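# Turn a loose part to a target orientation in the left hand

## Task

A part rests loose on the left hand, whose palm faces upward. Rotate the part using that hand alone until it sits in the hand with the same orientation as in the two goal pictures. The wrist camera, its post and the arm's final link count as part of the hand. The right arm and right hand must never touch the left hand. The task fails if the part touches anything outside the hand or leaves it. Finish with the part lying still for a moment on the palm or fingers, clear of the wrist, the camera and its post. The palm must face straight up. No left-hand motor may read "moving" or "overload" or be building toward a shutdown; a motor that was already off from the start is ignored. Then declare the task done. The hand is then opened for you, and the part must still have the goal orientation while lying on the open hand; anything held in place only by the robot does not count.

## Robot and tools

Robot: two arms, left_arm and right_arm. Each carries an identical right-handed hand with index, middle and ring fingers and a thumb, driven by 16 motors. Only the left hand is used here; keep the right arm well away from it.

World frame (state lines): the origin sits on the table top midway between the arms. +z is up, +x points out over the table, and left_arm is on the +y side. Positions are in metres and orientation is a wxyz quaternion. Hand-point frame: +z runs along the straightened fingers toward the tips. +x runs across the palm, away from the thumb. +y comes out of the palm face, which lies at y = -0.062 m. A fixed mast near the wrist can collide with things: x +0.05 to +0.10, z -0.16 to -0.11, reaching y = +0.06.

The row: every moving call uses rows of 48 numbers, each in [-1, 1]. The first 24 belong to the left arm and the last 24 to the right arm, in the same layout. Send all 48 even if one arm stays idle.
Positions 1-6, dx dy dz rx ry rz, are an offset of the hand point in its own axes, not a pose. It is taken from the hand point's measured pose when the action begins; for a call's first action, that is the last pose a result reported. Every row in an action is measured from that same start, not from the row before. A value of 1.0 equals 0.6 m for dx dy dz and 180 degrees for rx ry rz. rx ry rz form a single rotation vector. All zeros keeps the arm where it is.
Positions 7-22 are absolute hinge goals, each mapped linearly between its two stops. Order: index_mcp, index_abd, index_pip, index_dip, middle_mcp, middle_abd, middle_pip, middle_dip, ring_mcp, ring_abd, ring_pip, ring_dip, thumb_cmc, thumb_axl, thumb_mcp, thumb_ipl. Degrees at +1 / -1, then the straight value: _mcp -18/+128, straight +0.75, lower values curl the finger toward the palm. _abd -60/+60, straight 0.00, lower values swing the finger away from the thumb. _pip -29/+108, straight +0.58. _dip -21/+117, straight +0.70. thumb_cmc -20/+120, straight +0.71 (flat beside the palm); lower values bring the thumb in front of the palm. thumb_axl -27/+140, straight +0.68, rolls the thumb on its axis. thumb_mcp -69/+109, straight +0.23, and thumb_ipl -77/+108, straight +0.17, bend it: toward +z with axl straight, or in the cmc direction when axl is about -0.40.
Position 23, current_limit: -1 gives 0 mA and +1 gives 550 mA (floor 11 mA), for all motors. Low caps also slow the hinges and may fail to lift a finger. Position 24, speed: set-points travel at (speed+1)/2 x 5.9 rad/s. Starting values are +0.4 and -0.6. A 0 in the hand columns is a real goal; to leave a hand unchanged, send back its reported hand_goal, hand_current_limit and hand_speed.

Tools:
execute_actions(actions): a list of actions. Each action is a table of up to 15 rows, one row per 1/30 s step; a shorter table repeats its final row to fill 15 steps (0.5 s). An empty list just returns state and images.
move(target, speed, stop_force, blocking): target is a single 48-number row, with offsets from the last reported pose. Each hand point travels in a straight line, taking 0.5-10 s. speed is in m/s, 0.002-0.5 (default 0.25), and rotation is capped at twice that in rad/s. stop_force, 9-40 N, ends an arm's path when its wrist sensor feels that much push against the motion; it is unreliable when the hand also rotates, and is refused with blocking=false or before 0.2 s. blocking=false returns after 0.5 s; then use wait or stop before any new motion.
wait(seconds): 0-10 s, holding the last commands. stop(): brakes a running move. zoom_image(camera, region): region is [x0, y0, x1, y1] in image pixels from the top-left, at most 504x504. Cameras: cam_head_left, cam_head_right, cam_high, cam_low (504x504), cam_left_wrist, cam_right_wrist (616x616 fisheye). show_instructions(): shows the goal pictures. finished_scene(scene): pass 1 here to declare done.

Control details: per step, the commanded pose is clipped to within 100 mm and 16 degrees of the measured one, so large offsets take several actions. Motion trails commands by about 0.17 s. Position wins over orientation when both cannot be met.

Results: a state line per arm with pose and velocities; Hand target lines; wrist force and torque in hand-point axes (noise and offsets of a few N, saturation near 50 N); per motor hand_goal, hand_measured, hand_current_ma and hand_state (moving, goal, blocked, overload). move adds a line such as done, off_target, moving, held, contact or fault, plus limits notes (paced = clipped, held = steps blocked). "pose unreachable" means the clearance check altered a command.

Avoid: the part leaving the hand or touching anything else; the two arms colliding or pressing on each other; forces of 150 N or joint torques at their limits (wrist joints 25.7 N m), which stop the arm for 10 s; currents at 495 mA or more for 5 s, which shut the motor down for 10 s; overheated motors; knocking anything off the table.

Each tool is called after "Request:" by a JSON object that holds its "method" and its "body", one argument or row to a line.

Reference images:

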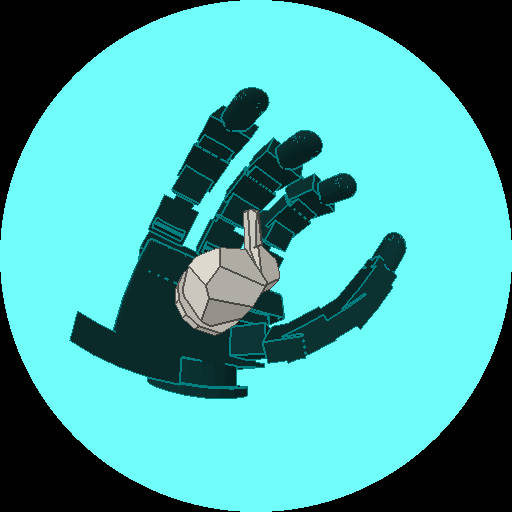

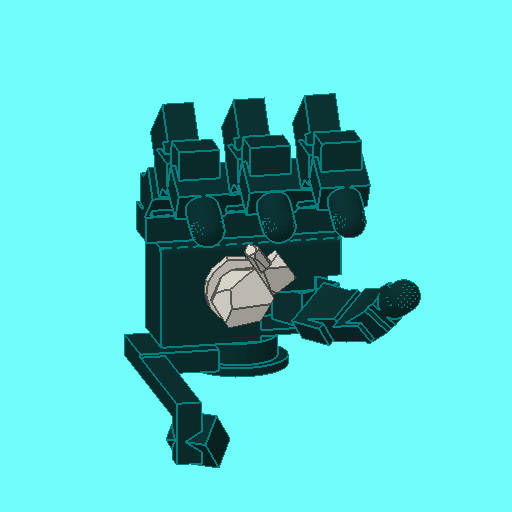

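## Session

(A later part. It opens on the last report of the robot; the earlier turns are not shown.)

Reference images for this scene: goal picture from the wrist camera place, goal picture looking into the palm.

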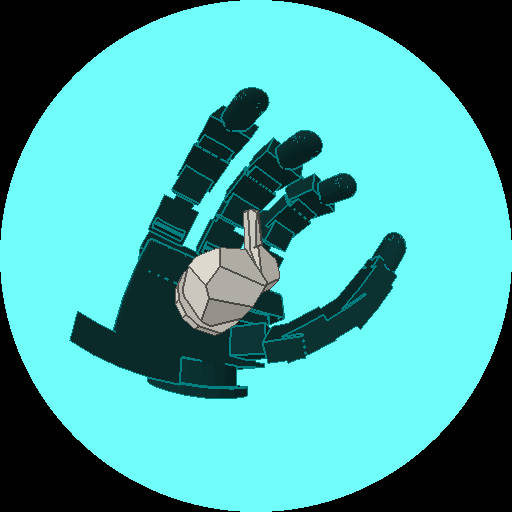

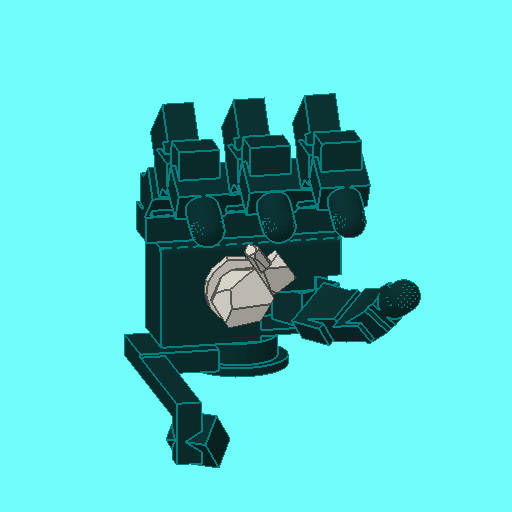

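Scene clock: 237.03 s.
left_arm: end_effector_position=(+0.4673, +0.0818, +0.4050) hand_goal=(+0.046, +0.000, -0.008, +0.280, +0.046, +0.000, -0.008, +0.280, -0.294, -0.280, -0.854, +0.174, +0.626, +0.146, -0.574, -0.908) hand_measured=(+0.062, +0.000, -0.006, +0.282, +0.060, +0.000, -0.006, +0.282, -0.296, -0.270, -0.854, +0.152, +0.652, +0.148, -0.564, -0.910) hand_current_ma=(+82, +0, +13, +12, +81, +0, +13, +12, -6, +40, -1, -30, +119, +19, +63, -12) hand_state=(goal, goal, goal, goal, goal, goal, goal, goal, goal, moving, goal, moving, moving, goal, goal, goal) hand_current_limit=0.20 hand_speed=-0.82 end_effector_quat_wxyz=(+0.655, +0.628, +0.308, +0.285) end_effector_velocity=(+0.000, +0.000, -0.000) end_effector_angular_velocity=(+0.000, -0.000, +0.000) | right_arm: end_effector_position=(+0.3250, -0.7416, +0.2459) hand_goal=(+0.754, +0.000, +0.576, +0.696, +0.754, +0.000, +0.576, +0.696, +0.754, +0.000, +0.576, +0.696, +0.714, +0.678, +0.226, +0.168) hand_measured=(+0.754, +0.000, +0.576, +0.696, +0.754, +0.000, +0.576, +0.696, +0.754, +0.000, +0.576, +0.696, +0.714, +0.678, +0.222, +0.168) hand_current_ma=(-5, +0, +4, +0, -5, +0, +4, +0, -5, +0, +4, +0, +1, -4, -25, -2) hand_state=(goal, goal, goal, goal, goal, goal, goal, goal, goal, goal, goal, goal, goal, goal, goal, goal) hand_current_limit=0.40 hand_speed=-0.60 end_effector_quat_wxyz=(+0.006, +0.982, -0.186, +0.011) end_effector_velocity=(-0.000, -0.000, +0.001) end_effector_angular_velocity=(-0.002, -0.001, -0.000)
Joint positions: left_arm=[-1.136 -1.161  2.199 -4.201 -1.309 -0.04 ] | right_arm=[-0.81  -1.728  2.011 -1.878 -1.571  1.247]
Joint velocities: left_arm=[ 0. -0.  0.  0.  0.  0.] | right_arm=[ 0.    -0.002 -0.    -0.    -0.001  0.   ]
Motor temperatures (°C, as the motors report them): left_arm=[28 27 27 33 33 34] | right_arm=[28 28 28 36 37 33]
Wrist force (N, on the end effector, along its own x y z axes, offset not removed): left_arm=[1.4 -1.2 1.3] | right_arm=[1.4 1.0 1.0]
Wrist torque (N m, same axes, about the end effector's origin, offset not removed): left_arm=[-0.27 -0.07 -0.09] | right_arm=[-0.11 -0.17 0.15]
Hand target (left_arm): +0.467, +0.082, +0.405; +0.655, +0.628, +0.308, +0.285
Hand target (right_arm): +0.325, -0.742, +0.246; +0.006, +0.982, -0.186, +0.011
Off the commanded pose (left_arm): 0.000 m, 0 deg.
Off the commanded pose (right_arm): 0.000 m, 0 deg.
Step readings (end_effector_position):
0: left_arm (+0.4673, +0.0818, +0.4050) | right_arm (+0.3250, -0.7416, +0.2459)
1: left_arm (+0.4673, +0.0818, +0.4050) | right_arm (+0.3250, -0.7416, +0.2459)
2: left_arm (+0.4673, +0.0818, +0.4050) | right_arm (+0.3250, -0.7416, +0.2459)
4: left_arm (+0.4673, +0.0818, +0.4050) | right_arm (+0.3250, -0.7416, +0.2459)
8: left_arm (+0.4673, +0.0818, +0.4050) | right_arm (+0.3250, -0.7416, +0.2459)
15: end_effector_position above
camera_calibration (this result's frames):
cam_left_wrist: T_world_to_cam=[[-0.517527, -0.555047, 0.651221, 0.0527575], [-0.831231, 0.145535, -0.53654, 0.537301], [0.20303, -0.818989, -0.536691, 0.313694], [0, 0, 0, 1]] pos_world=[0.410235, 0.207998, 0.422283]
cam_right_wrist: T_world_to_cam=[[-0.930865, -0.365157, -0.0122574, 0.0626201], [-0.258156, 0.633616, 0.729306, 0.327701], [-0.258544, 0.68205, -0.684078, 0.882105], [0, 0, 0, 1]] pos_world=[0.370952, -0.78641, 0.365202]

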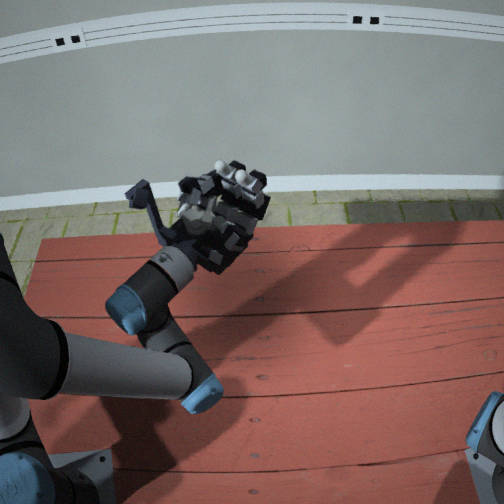

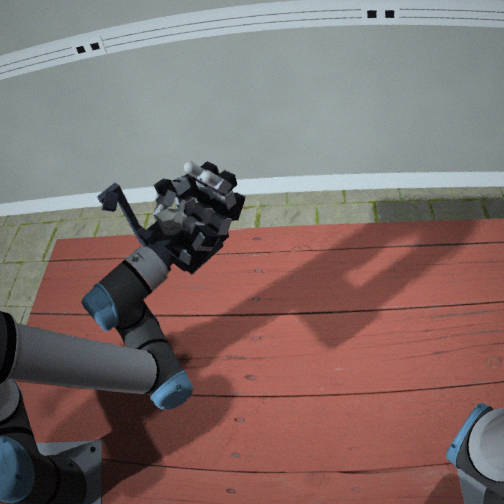

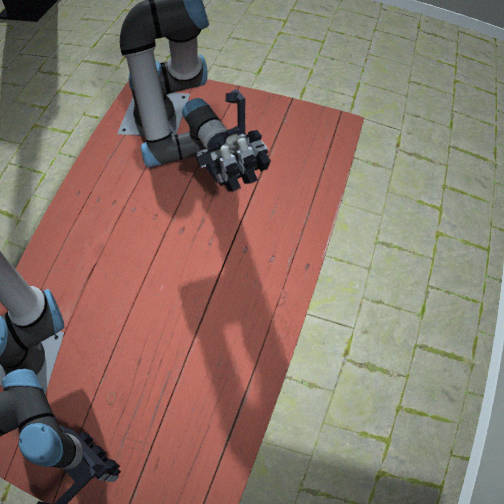

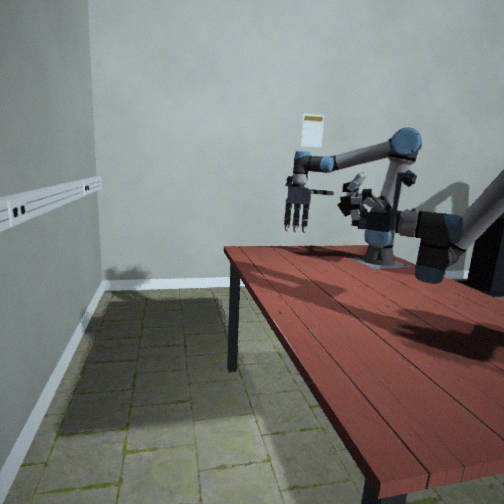

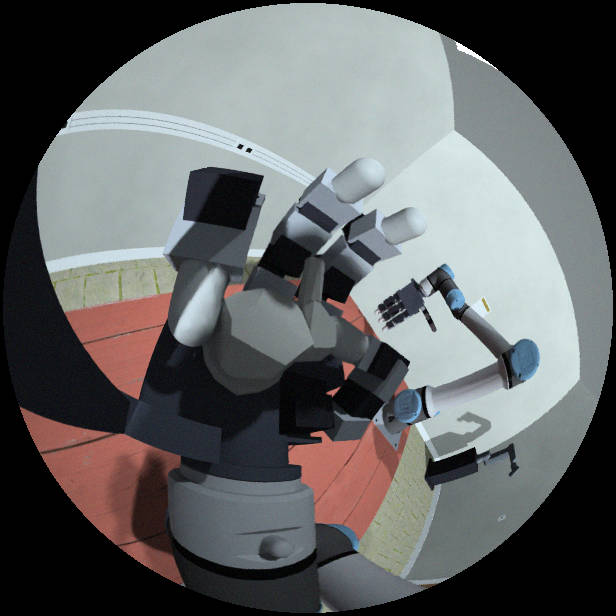

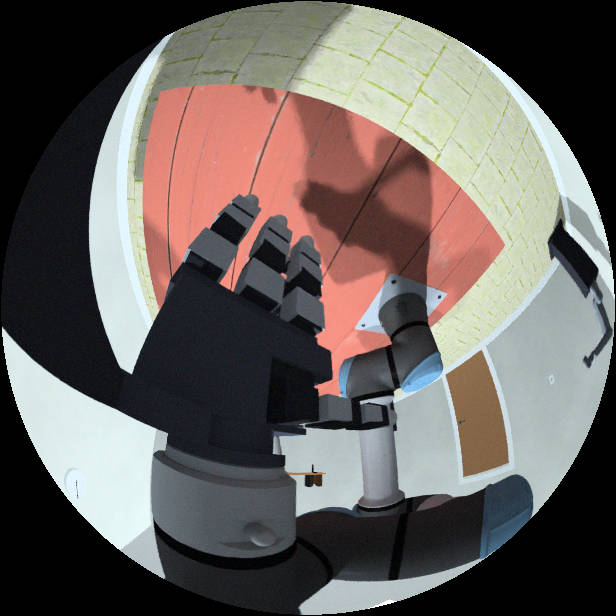

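Request:
{"method": "execute_actions", "body": {
  "actions": []
}}

Request:
{"method": "zoom_image", "body": {
  "camera": "cam_left_wrist",
  "region": [190, 240, 370, 420]
}}

Scene clock: 246.40 s.
left_arm: end_effector_position=(+0.4673, +0.0818, +0.4050) hand_goal=(+0.046, +0.000, -0.008, +0.280, +0.046, +0.000, -0.008, +0.280, -0.294, -0.280, -0.854, +0.174, +0.626, +0.146, -0.574, -0.908) hand_measured=(+0.062, +0.000, -0.006, +0.282, +0.060, +0.000, -0.006, +0.282, -0.296, -0.272, -0.854, +0.170, +0.648, +0.148, -0.564, -0.910) hand_current_ma=(+82, +0, +13, +12, +81, +0, +13, +12, -6, +38, -1, -18, +113, +19, +63, -12) hand_state=(goal, goal, goal, goal, goal, goal, goal, goal, goal, goal, goal, goal, blocked, goal, goal, goal) hand_current_limit=0.20 hand_speed=-0.82 end_effector_quat_wxyz=(+0.655, +0.628, +0.308, +0.285) end_effector_velocity=(-0.000, -0.000, +0.000) end_effector_angular_velocity=(+0.001, -0.002, -0.000) | right_arm: end_effector_position=(+0.3250, -0.7416, +0.2459) hand_goal=(+0.754, +0.000, +0.576, +0.696, +0.754, +0.000, +0.576, +0.696, +0.754, +0.000, +0.576, +0.696, +0.714, +0.678, +0.226, +0.168) hand_measured=(+0.754, +0.000, +0.576, +0.696, +0.754, +0.000, +0.576, +0.696, +0.754, +0.000, +0.576, +0.696, +0.714, +0.678, +0.222, +0.168) hand_current_ma=(-5, +0, +4, +0, -5, +0, +4, +0, -5, +0, +4, +0, +1, -4, -25, -2) hand_state=(goal, goal, goal, goal, goal, goal, goal, goal, goal, goal, goal, goal, goal, goal, goal, goal) hand_current_limit=0.40 hand_speed=-0.60 end_effector_quat_wxyz=(+0.006, +0.982, -0.186, +0.011) end_effector_velocity=(-0.000, -0.000, -0.000) end_effector_angular_velocity=(-0.000, +0.001, -0.000)
Joint positions: left_arm=[-1.136 -1.161  2.199 -4.201 -1.309 -0.04 ] | right_arm=[-0.81  -1.728  2.011 -1.878 -1.571  1.247]
Joint velocities: left_arm=[-0.    -0.    -0.    -0.     0.     0.002] | right_arm=[-0.     0.001  0.    -0.    -0.001  0.   ]
Motor temperatures (°C, as the motors report them): left_arm=[28 27 27 33 33 34] | right_arm=[28 28 28 36 37 33]
Wrist force (N, on the end effector, along its own x y z axes, offset not removed): left_arm=[2.0 -0.2 0.6] | right_arm=[4.3 0.5 1.6]
Wrist torque (N m, same axes, about the end effector's origin, offset not removed): left_arm=[-0.10 -0.11 0.05] | right_arm=[-0.23 -0.60 0.33]
Hand target (left_arm): +0.467, +0.082, +0.405; +0.655, +0.628, +0.308, +0.285
Hand target (right_arm): +0.325, -0.742, +0.246; +0.006, +0.982, -0.186, +0.011
Off the commanded pose (left_arm): 0.000 m, 0 deg.
Off the commanded pose (right_arm): 0.000 m, 0 deg.
camera_calibration (this result's frames):
cam_left_wrist: T_world_to_cam=[[-0.517527, -0.555047, 0.651221, 0.0527575], [-0.831231, 0.145535, -0.53654, 0.5373], [0.203029, -0.818988, -0.536691, 0.313694], [0, 0, 0, 1]] pos_world=[0.410235, 0.207998, 0.422283]
cam_right_wrist: T_world_to_cam=[[-0.930865, -0.365157, -0.0122575, 0.06262], [-0.258156, 0.633615, 0.729306, 0.327701], [-0.258545, 0.68205, -0.684078, 0.882105], [0, 0, 0, 1]] pos_world=[0.370952, -0.786409, 0.365202]

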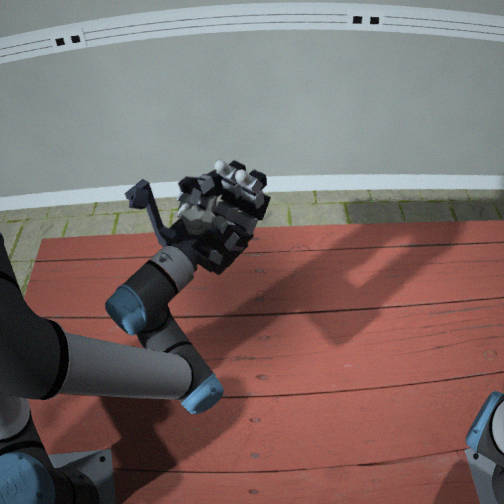

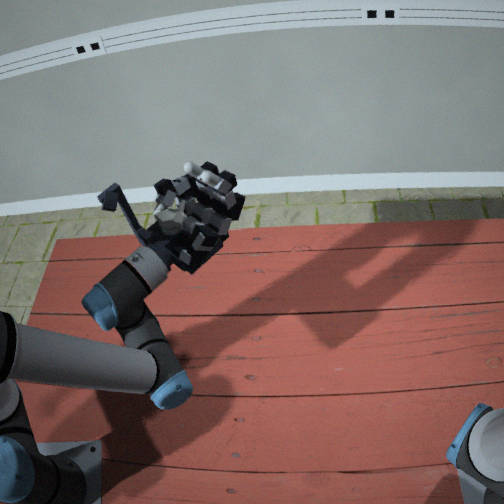

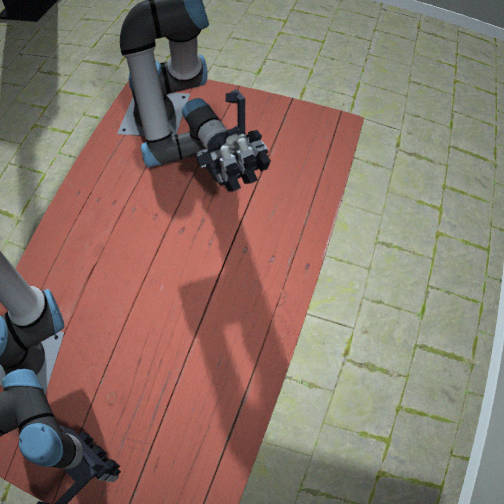

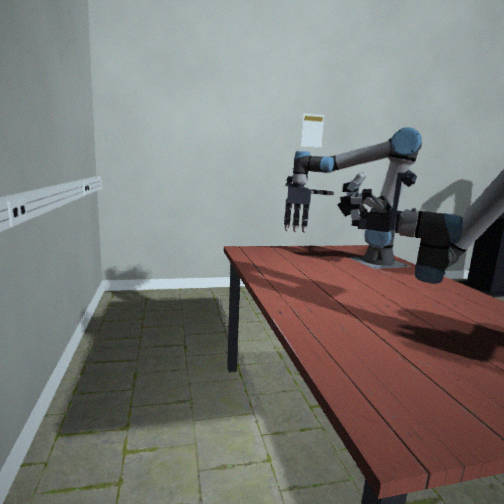

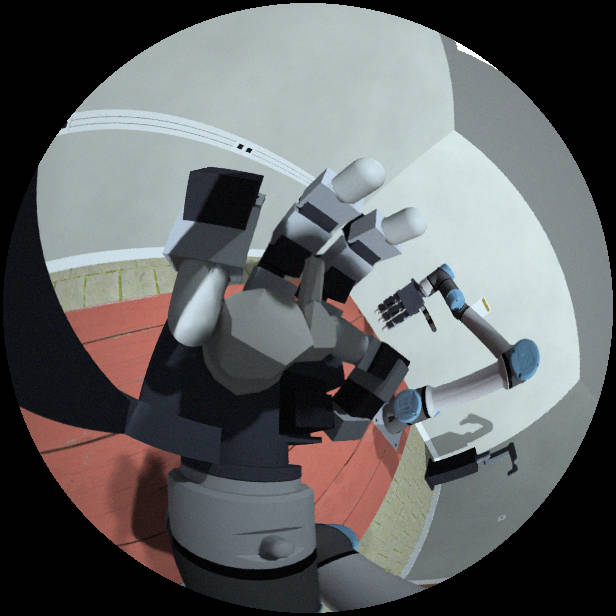

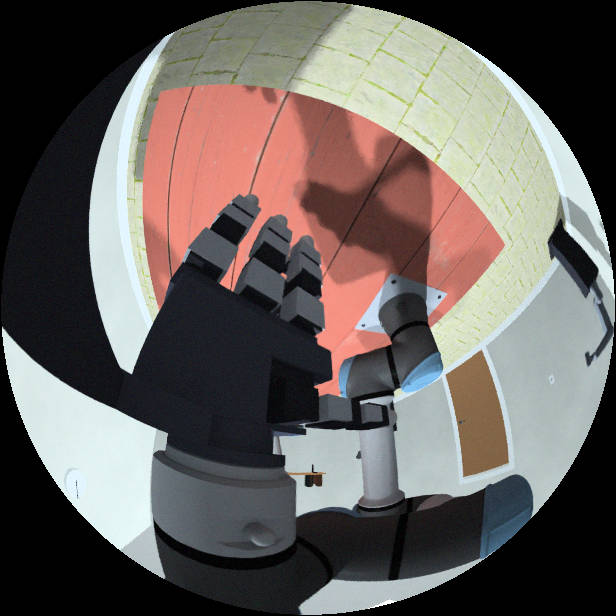

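Region (190, 240, 370, 420) of cam_left_wrist's 616x616 image, scaled by 2.800, with more detail than that image has.

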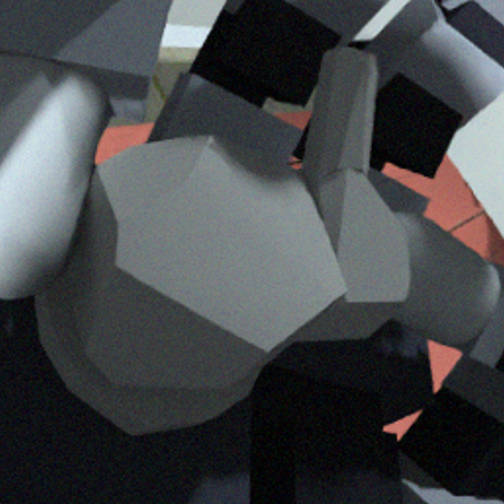

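Request:
{"method": "execute_actions", "body": {
  "actions": [
    [[0,0,0,0,0,0, 0.046,0,-0.008,0.28, 0.046,0,-0.008,0.28, -0.348,-0.41,-0.854,0.26, 0.50,0.21,-0.581,-0.805, 0.2,-0.84, 0,0,0,0,0,0, 0.754,0,0.576,0.696, 0.754,0,0.576,0.696, 0.754,0,0.576,0.696, 0.714,0.678,0.226,0.168, 0.4,-0.6]]
  ]
}}

Request:
{"method": "zoom_image", "body": {
  "camera": "cam_left_wrist",
  "region": [190, 240, 370, 420]
}}

Scene clock: 268.10 s.
left_arm: end_effector_position=(+0.4673, +0.0818, +0.4050) hand_goal=(+0.046, +0.000, -0.008, +0.280, +0.046, +0.000, -0.008, +0.280, -0.348, -0.410, -0.854, +0.260, +0.500, +0.210, -0.580, -0.804) hand_measured=(+0.062, +0.000, -0.006, +0.282, +0.060, +0.000, -0.006, +0.282, -0.352, -0.402, -0.854, +0.260, +0.526, +0.216, -0.568, -0.804) hand_current_ma=(+82, +0, +13, +12, +81, +0, +13, +12, -23, +38, -1, -2, +129, +42, +85, +0) hand_state=(goal, goal, goal, goal, goal, goal, goal, goal, goal, goal, goal, goal, moving, goal, goal, moving) hand_current_limit=0.20 hand_speed=-0.84 end_effector_quat_wxyz=(+0.655, +0.628, +0.308, +0.285) end_effector_velocity=(+0.000, -0.000, +0.000) end_effector_angular_velocity=(+0.001, -0.001, +0.000) | right_arm: end_effector_position=(+0.3250, -0.7416, +0.2459) hand_goal=(+0.754, +0.000, +0.576, +0.696, +0.754, +0.000, +0.576, +0.696, +0.754, +0.000, +0.576, +0.696, +0.714, +0.678, +0.226, +0.168) hand_measured=(+0.754, +0.000, +0.576, +0.696, +0.754, +0.000, +0.576, +0.696, +0.754, +0.000, +0.576, +0.696, +0.714, +0.678, +0.222, +0.168) hand_current_ma=(-5, +0, +4, +0, -5, +0, +4, +0, -5, +0, +4, +0, +1, -4, -25, -2) hand_state=(goal, goal, goal, goal, goal, goal, goal, goal, goal, goal, goal, goal, goal, goal, goal, goal) hand_current_limit=0.40 hand_speed=-0.60 end_effector_quat_wxyz=(+0.006, +0.982, -0.186, +0.011) end_effector_velocity=(+0.000, +0.000, -0.000) end_effector_angular_velocity=(+0.001, +0.000, +0.000)
Joint positions: left_arm=[-1.136 -1.161  2.199 -4.201 -1.309 -0.04 ] | right_arm=[-0.81  -1.728  2.011 -1.878 -1.571  1.247]
Joint velocities: left_arm=[ 0.     0.    -0.001  0.    -0.     0.001] | right_arm=[ 0.     0.001  0.     0.     0.001 -0.   ]
Motor temperatures (°C, as the motors report them): left_arm=[28 27 27 33 33 34] | right_arm=[28 28 28 36 37 33]
Wrist force (N, on the end effector, along its own x y z axes, offset not removed): left_arm=[-0.3 -1.2 -0.7] | right_arm=[2.4 0.4 0.5]
Wrist torque (N m, same axes, about the end effector's origin, offset not removed): left_arm=[-0.17 0.24 -0.18] | right_arm=[-0.29 -0.27 0.24]
Hand target (left_arm): +0.467, +0.082, +0.405; +0.655, +0.628, +0.308, +0.285
Hand target (right_arm): +0.325, -0.742, +0.246; +0.006, +0.982, -0.186, +0.011
Off the commanded pose (left_arm): 0.000 m, 0 deg.
Off the commanded pose (right_arm): 0.000 m, 0 deg.
Step readings (end_effector_position):
0: left_arm (+0.4673, +0.0818, +0.4050) | right_arm (+0.3250, -0.7416, +0.2459)
1: left_arm (+0.4673, +0.0818, +0.4050) | right_arm (+0.3250, -0.7416, +0.2459)
2: left_arm (+0.4673, +0.0818, +0.4050) | right_arm (+0.3250, -0.7416, +0.2459)
4: left_arm (+0.4673, +0.0818, +0.4050) | right_arm (+0.3250, -0.7416, +0.2459)
8: left_arm (+0.4673, +0.0818, +0.4050) | right_arm (+0.3250, -0.7416, +0.2459)
15: end_effector_position above
camera_calibration (this result's frames):
cam_left_wrist: T_world_to_cam=[[-0.517527, -0.555047, 0.651221, 0.0527575], [-0.831231, 0.145535, -0.53654, 0.5373], [0.203029, -0.818989, -0.536691, 0.313694], [0, 0, 0, 1]] pos_world=[0.410235, 0.207998, 0.422283]
cam_right_wrist: T_world_to_cam=[[-0.930865, -0.365157, -0.0122575, 0.0626199], [-0.258156, 0.633615, 0.729306, 0.327701], [-0.258545, 0.68205, -0.684078, 0.882105], [0, 0, 0, 1]] pos_world=[0.370952, -0.786409, 0.365202]

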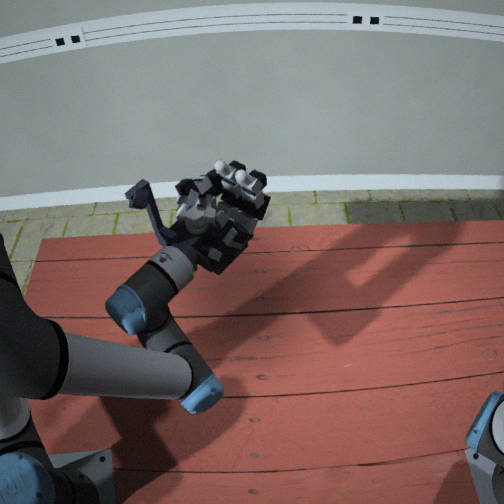

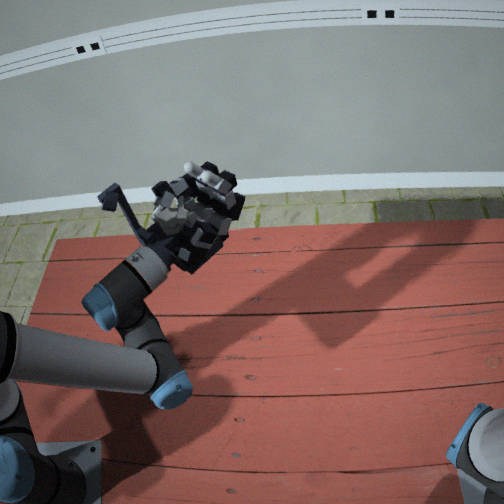

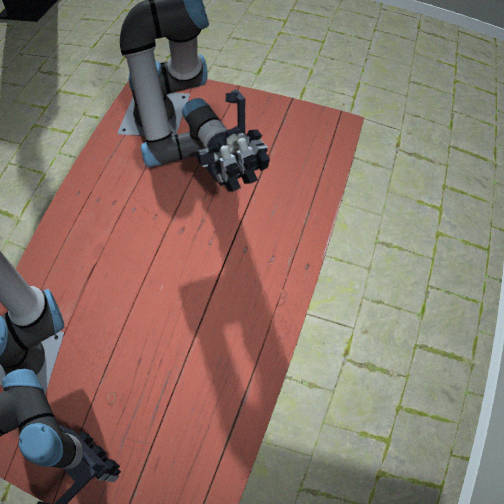

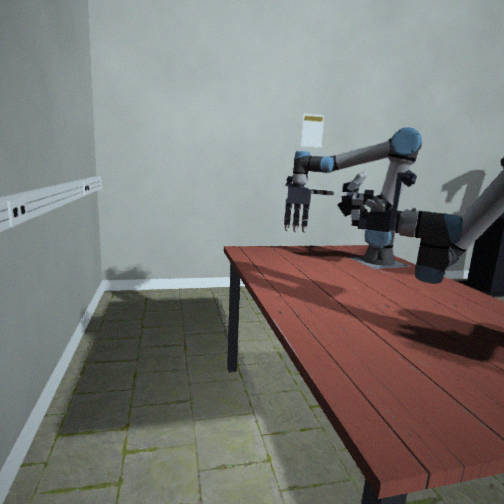

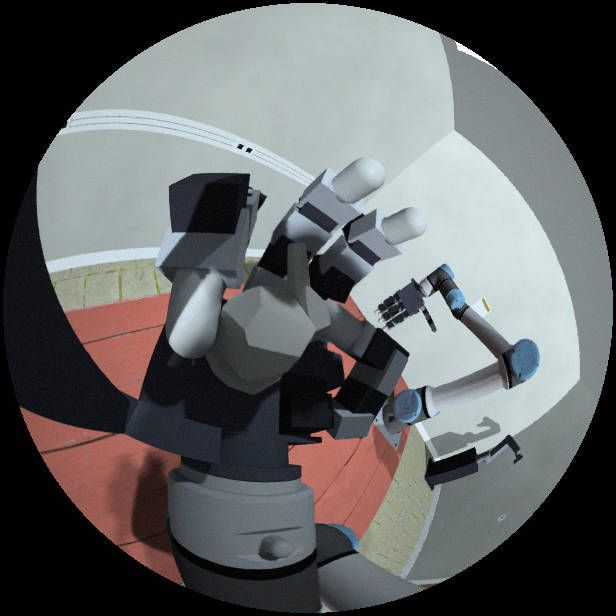

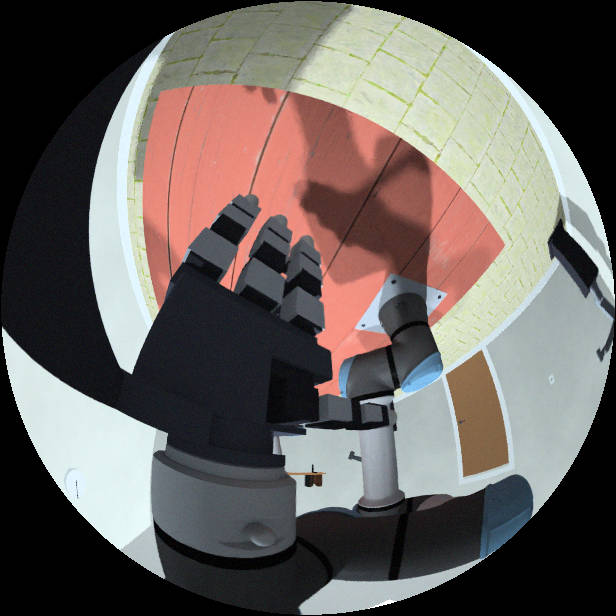

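Region (190, 240, 370, 420) of cam_left_wrist's 616x616 image, scaled by 2.800, with more detail than that image has.

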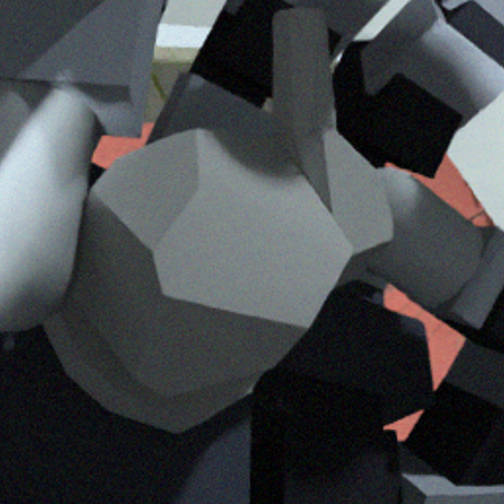

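Request:
{"method": "execute_actions", "body": {
  "actions": [
    [[0,0,0,0,0,0, 0.046,0,-0.008,0.28, 0.046,0,-0.008,0.28, -0.348,-0.03,-0.854,0.26, 0.55,0.21,-0.36,-0.805, 0.4,-0.7, 0,0,0,0,0,0, 0.754,0,0.576,0.696, 0.754,0,0.576,0.696, 0.754,0,0.576,0.696, 0.714,0.678,0.226,0.168, 0.4,-0.6]]
  ]
}}

Request:
{"method": "zoom_image", "body": {
  "camera": "cam_left_wrist",
  "region": [160, 200, 400, 440]
}}

Scene clock: 274.03 s.
left_arm: end_effector_position=(+0.4673, +0.0818, +0.4050) hand_goal=(+0.046, +0.000, -0.008, +0.280, +0.046, +0.000, -0.008, +0.280, -0.348, -0.030, -0.854, +0.260, +0.550, +0.210, -0.360, -0.804) hand_measured=(+0.062, +0.000, -0.006, +0.282, +0.060, +0.000, -0.006, +0.282, -0.352, -0.062, -0.854, +0.260, +0.554, +0.216, -0.364, -0.804) hand_current_ma=(+82, +0, +13, +12, +80, +0, +13, +12, -22, -16, -2, -2, +16, +42, -7, -1) hand_state=(goal, goal, goal, goal, goal, goal, goal, goal, goal, moving, goal, goal, goal, goal, moving, goal) hand_current_limit=0.40 hand_speed=-0.70 end_effector_quat_wxyz=(+0.655, +0.628, +0.308, +0.285) end_effector_velocity=(-0.000, -0.000, +0.001) end_effector_angular_velocity=(+0.000, -0.002, -0.000) | right_arm: end_effector_position=(+0.3250, -0.7416, +0.2459) hand_goal=(+0.754, +0.000, +0.576, +0.696, +0.754, +0.000, +0.576, +0.696, +0.754, +0.000, +0.576, +0.696, +0.714, +0.678, +0.226, +0.168) hand_measured=(+0.754, +0.000, +0.576, +0.696, +0.754, +0.000, +0.576, +0.696, +0.754, +0.000, +0.576, +0.696, +0.714, +0.678, +0.222, +0.168) hand_current_ma=(-5, +0, +4, +0, -5, +0, +4, +0, -5, +0, +4, +0, +1, -4, -25, -2) hand_state=(goal, goal, goal, goal, goal, goal, goal, goal, goal, goal, goal, goal, goal, goal, goal, goal) hand_current_limit=0.40 hand_speed=-0.60 end_effector_quat_wxyz=(+0.006, +0.982, -0.186, +0.011) end_effector_velocity=(+0.000, +0.000, +0.001) end_effector_angular_velocity=(-0.001, -0.001, +0.000)
Joint positions: left_arm=[-1.136 -1.161  2.199 -4.201 -1.309 -0.04 ] | right_arm=[-0.81  -1.728  2.011 -1.878 -1.571  1.247]
Joint velocities: left_arm=[-0.    -0.    -0.001 -0.    -0.     0.002] | right_arm=[-0.    -0.001 -0.    -0.     0.    -0.   ]
Motor temperatures (°C, as the motors report them): left_arm=[28 27 27 33 33 34] | right_arm=[28 28 28 36 37 33]
Wrist force (N, on the end effector, along its own x y z axes, offset not removed): left_arm=[0.1 0.0 1.7] | right_arm=[3.4 0.6 -1.4]
Wrist torque (N m, same axes, about the end effector's origin, offset not removed): left_arm=[-0.26 0.11 -0.08] | right_arm=[0.02 -0.51 0.32]
Hand target (left_arm): +0.467, +0.082, +0.405; +0.655, +0.628, +0.308, +0.285
Hand target (right_arm): +0.325, -0.742, +0.246; +0.006, +0.982, -0.186, +0.011
Off the commanded pose (left_arm): 0.000 m, 0 deg.
Off the commanded pose (right_arm): 0.000 m, 0 deg.
Step readings (end_effector_position):
0: left_arm (+0.4673, +0.0818, +0.4050) | right_arm (+0.3250, -0.7416, +0.2459)
1: left_arm (+0.4673, +0.0818, +0.4050) | right_arm (+0.3250, -0.7416, +0.2459)
2: left_arm (+0.4673, +0.0818, +0.4050) | right_arm (+0.3250, -0.7416, +0.2459)
4: left_arm (+0.4673, +0.0818, +0.4050) | right_arm (+0.3250, -0.7416, +0.2459)
8: left_arm (+0.4673, +0.0818, +0.4050) | right_arm (+0.3250, -0.7416, +0.2459)
15: end_effector_position above
camera_calibration (this result's frames):
cam_left_wrist: T_world_to_cam=[[-0.517527, -0.555047, 0.651221, 0.0527575], [-0.831231, 0.145535, -0.53654, 0.537301], [0.20303, -0.818988, -0.536691, 0.313693], [0, 0, 0, 1]] pos_world=[0.410235, 0.207998, 0.422283]
cam_right_wrist: T_world_to_cam=[[-0.930865, -0.365157, -0.0122574, 0.0626199], [-0.258156, 0.633616, 0.729306, 0.327701], [-0.258545, 0.68205, -0.684078, 0.882105], [0, 0, 0, 1]] pos_world=[0.370952, -0.786409, 0.365202]

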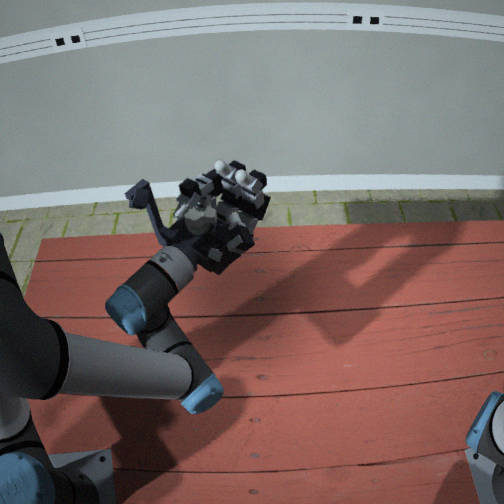

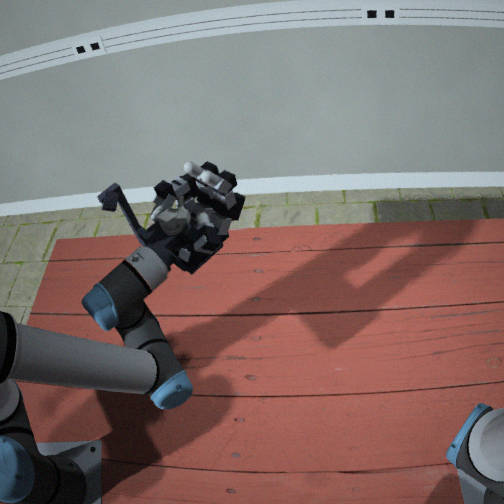

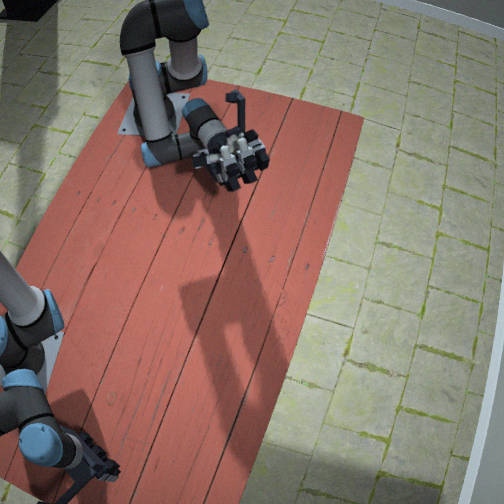

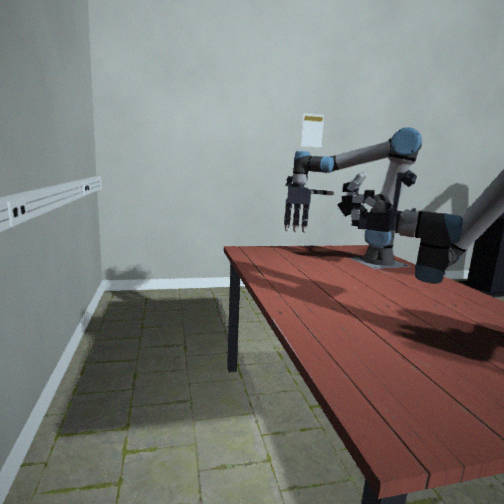

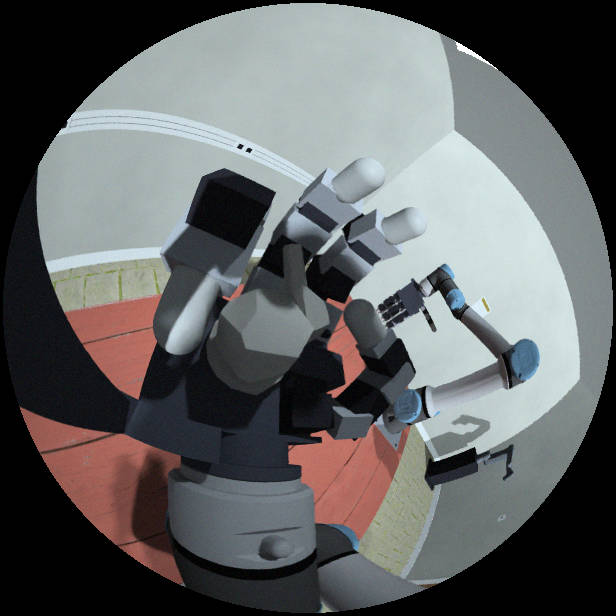

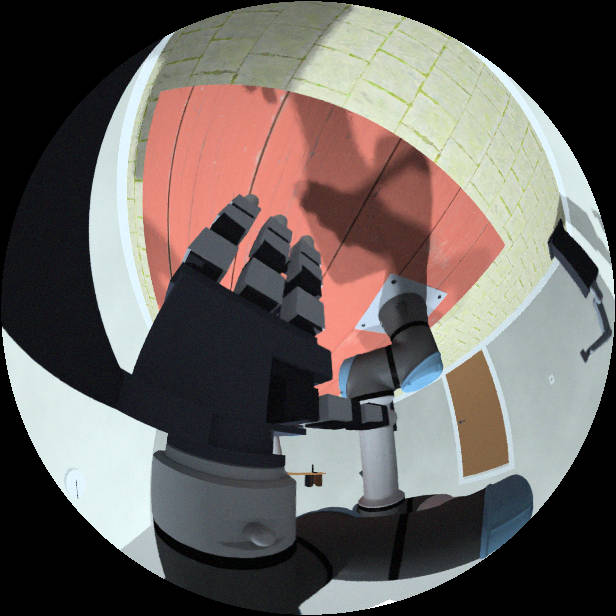

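Region (160, 200, 400, 440) of cam_left_wrist's 616x616 image, scaled by 2.100, with more detail than that image has.

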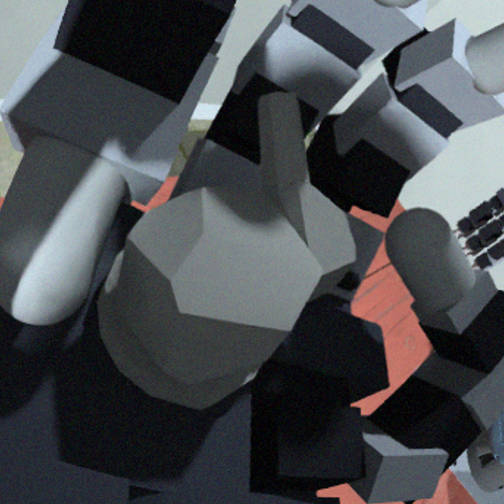

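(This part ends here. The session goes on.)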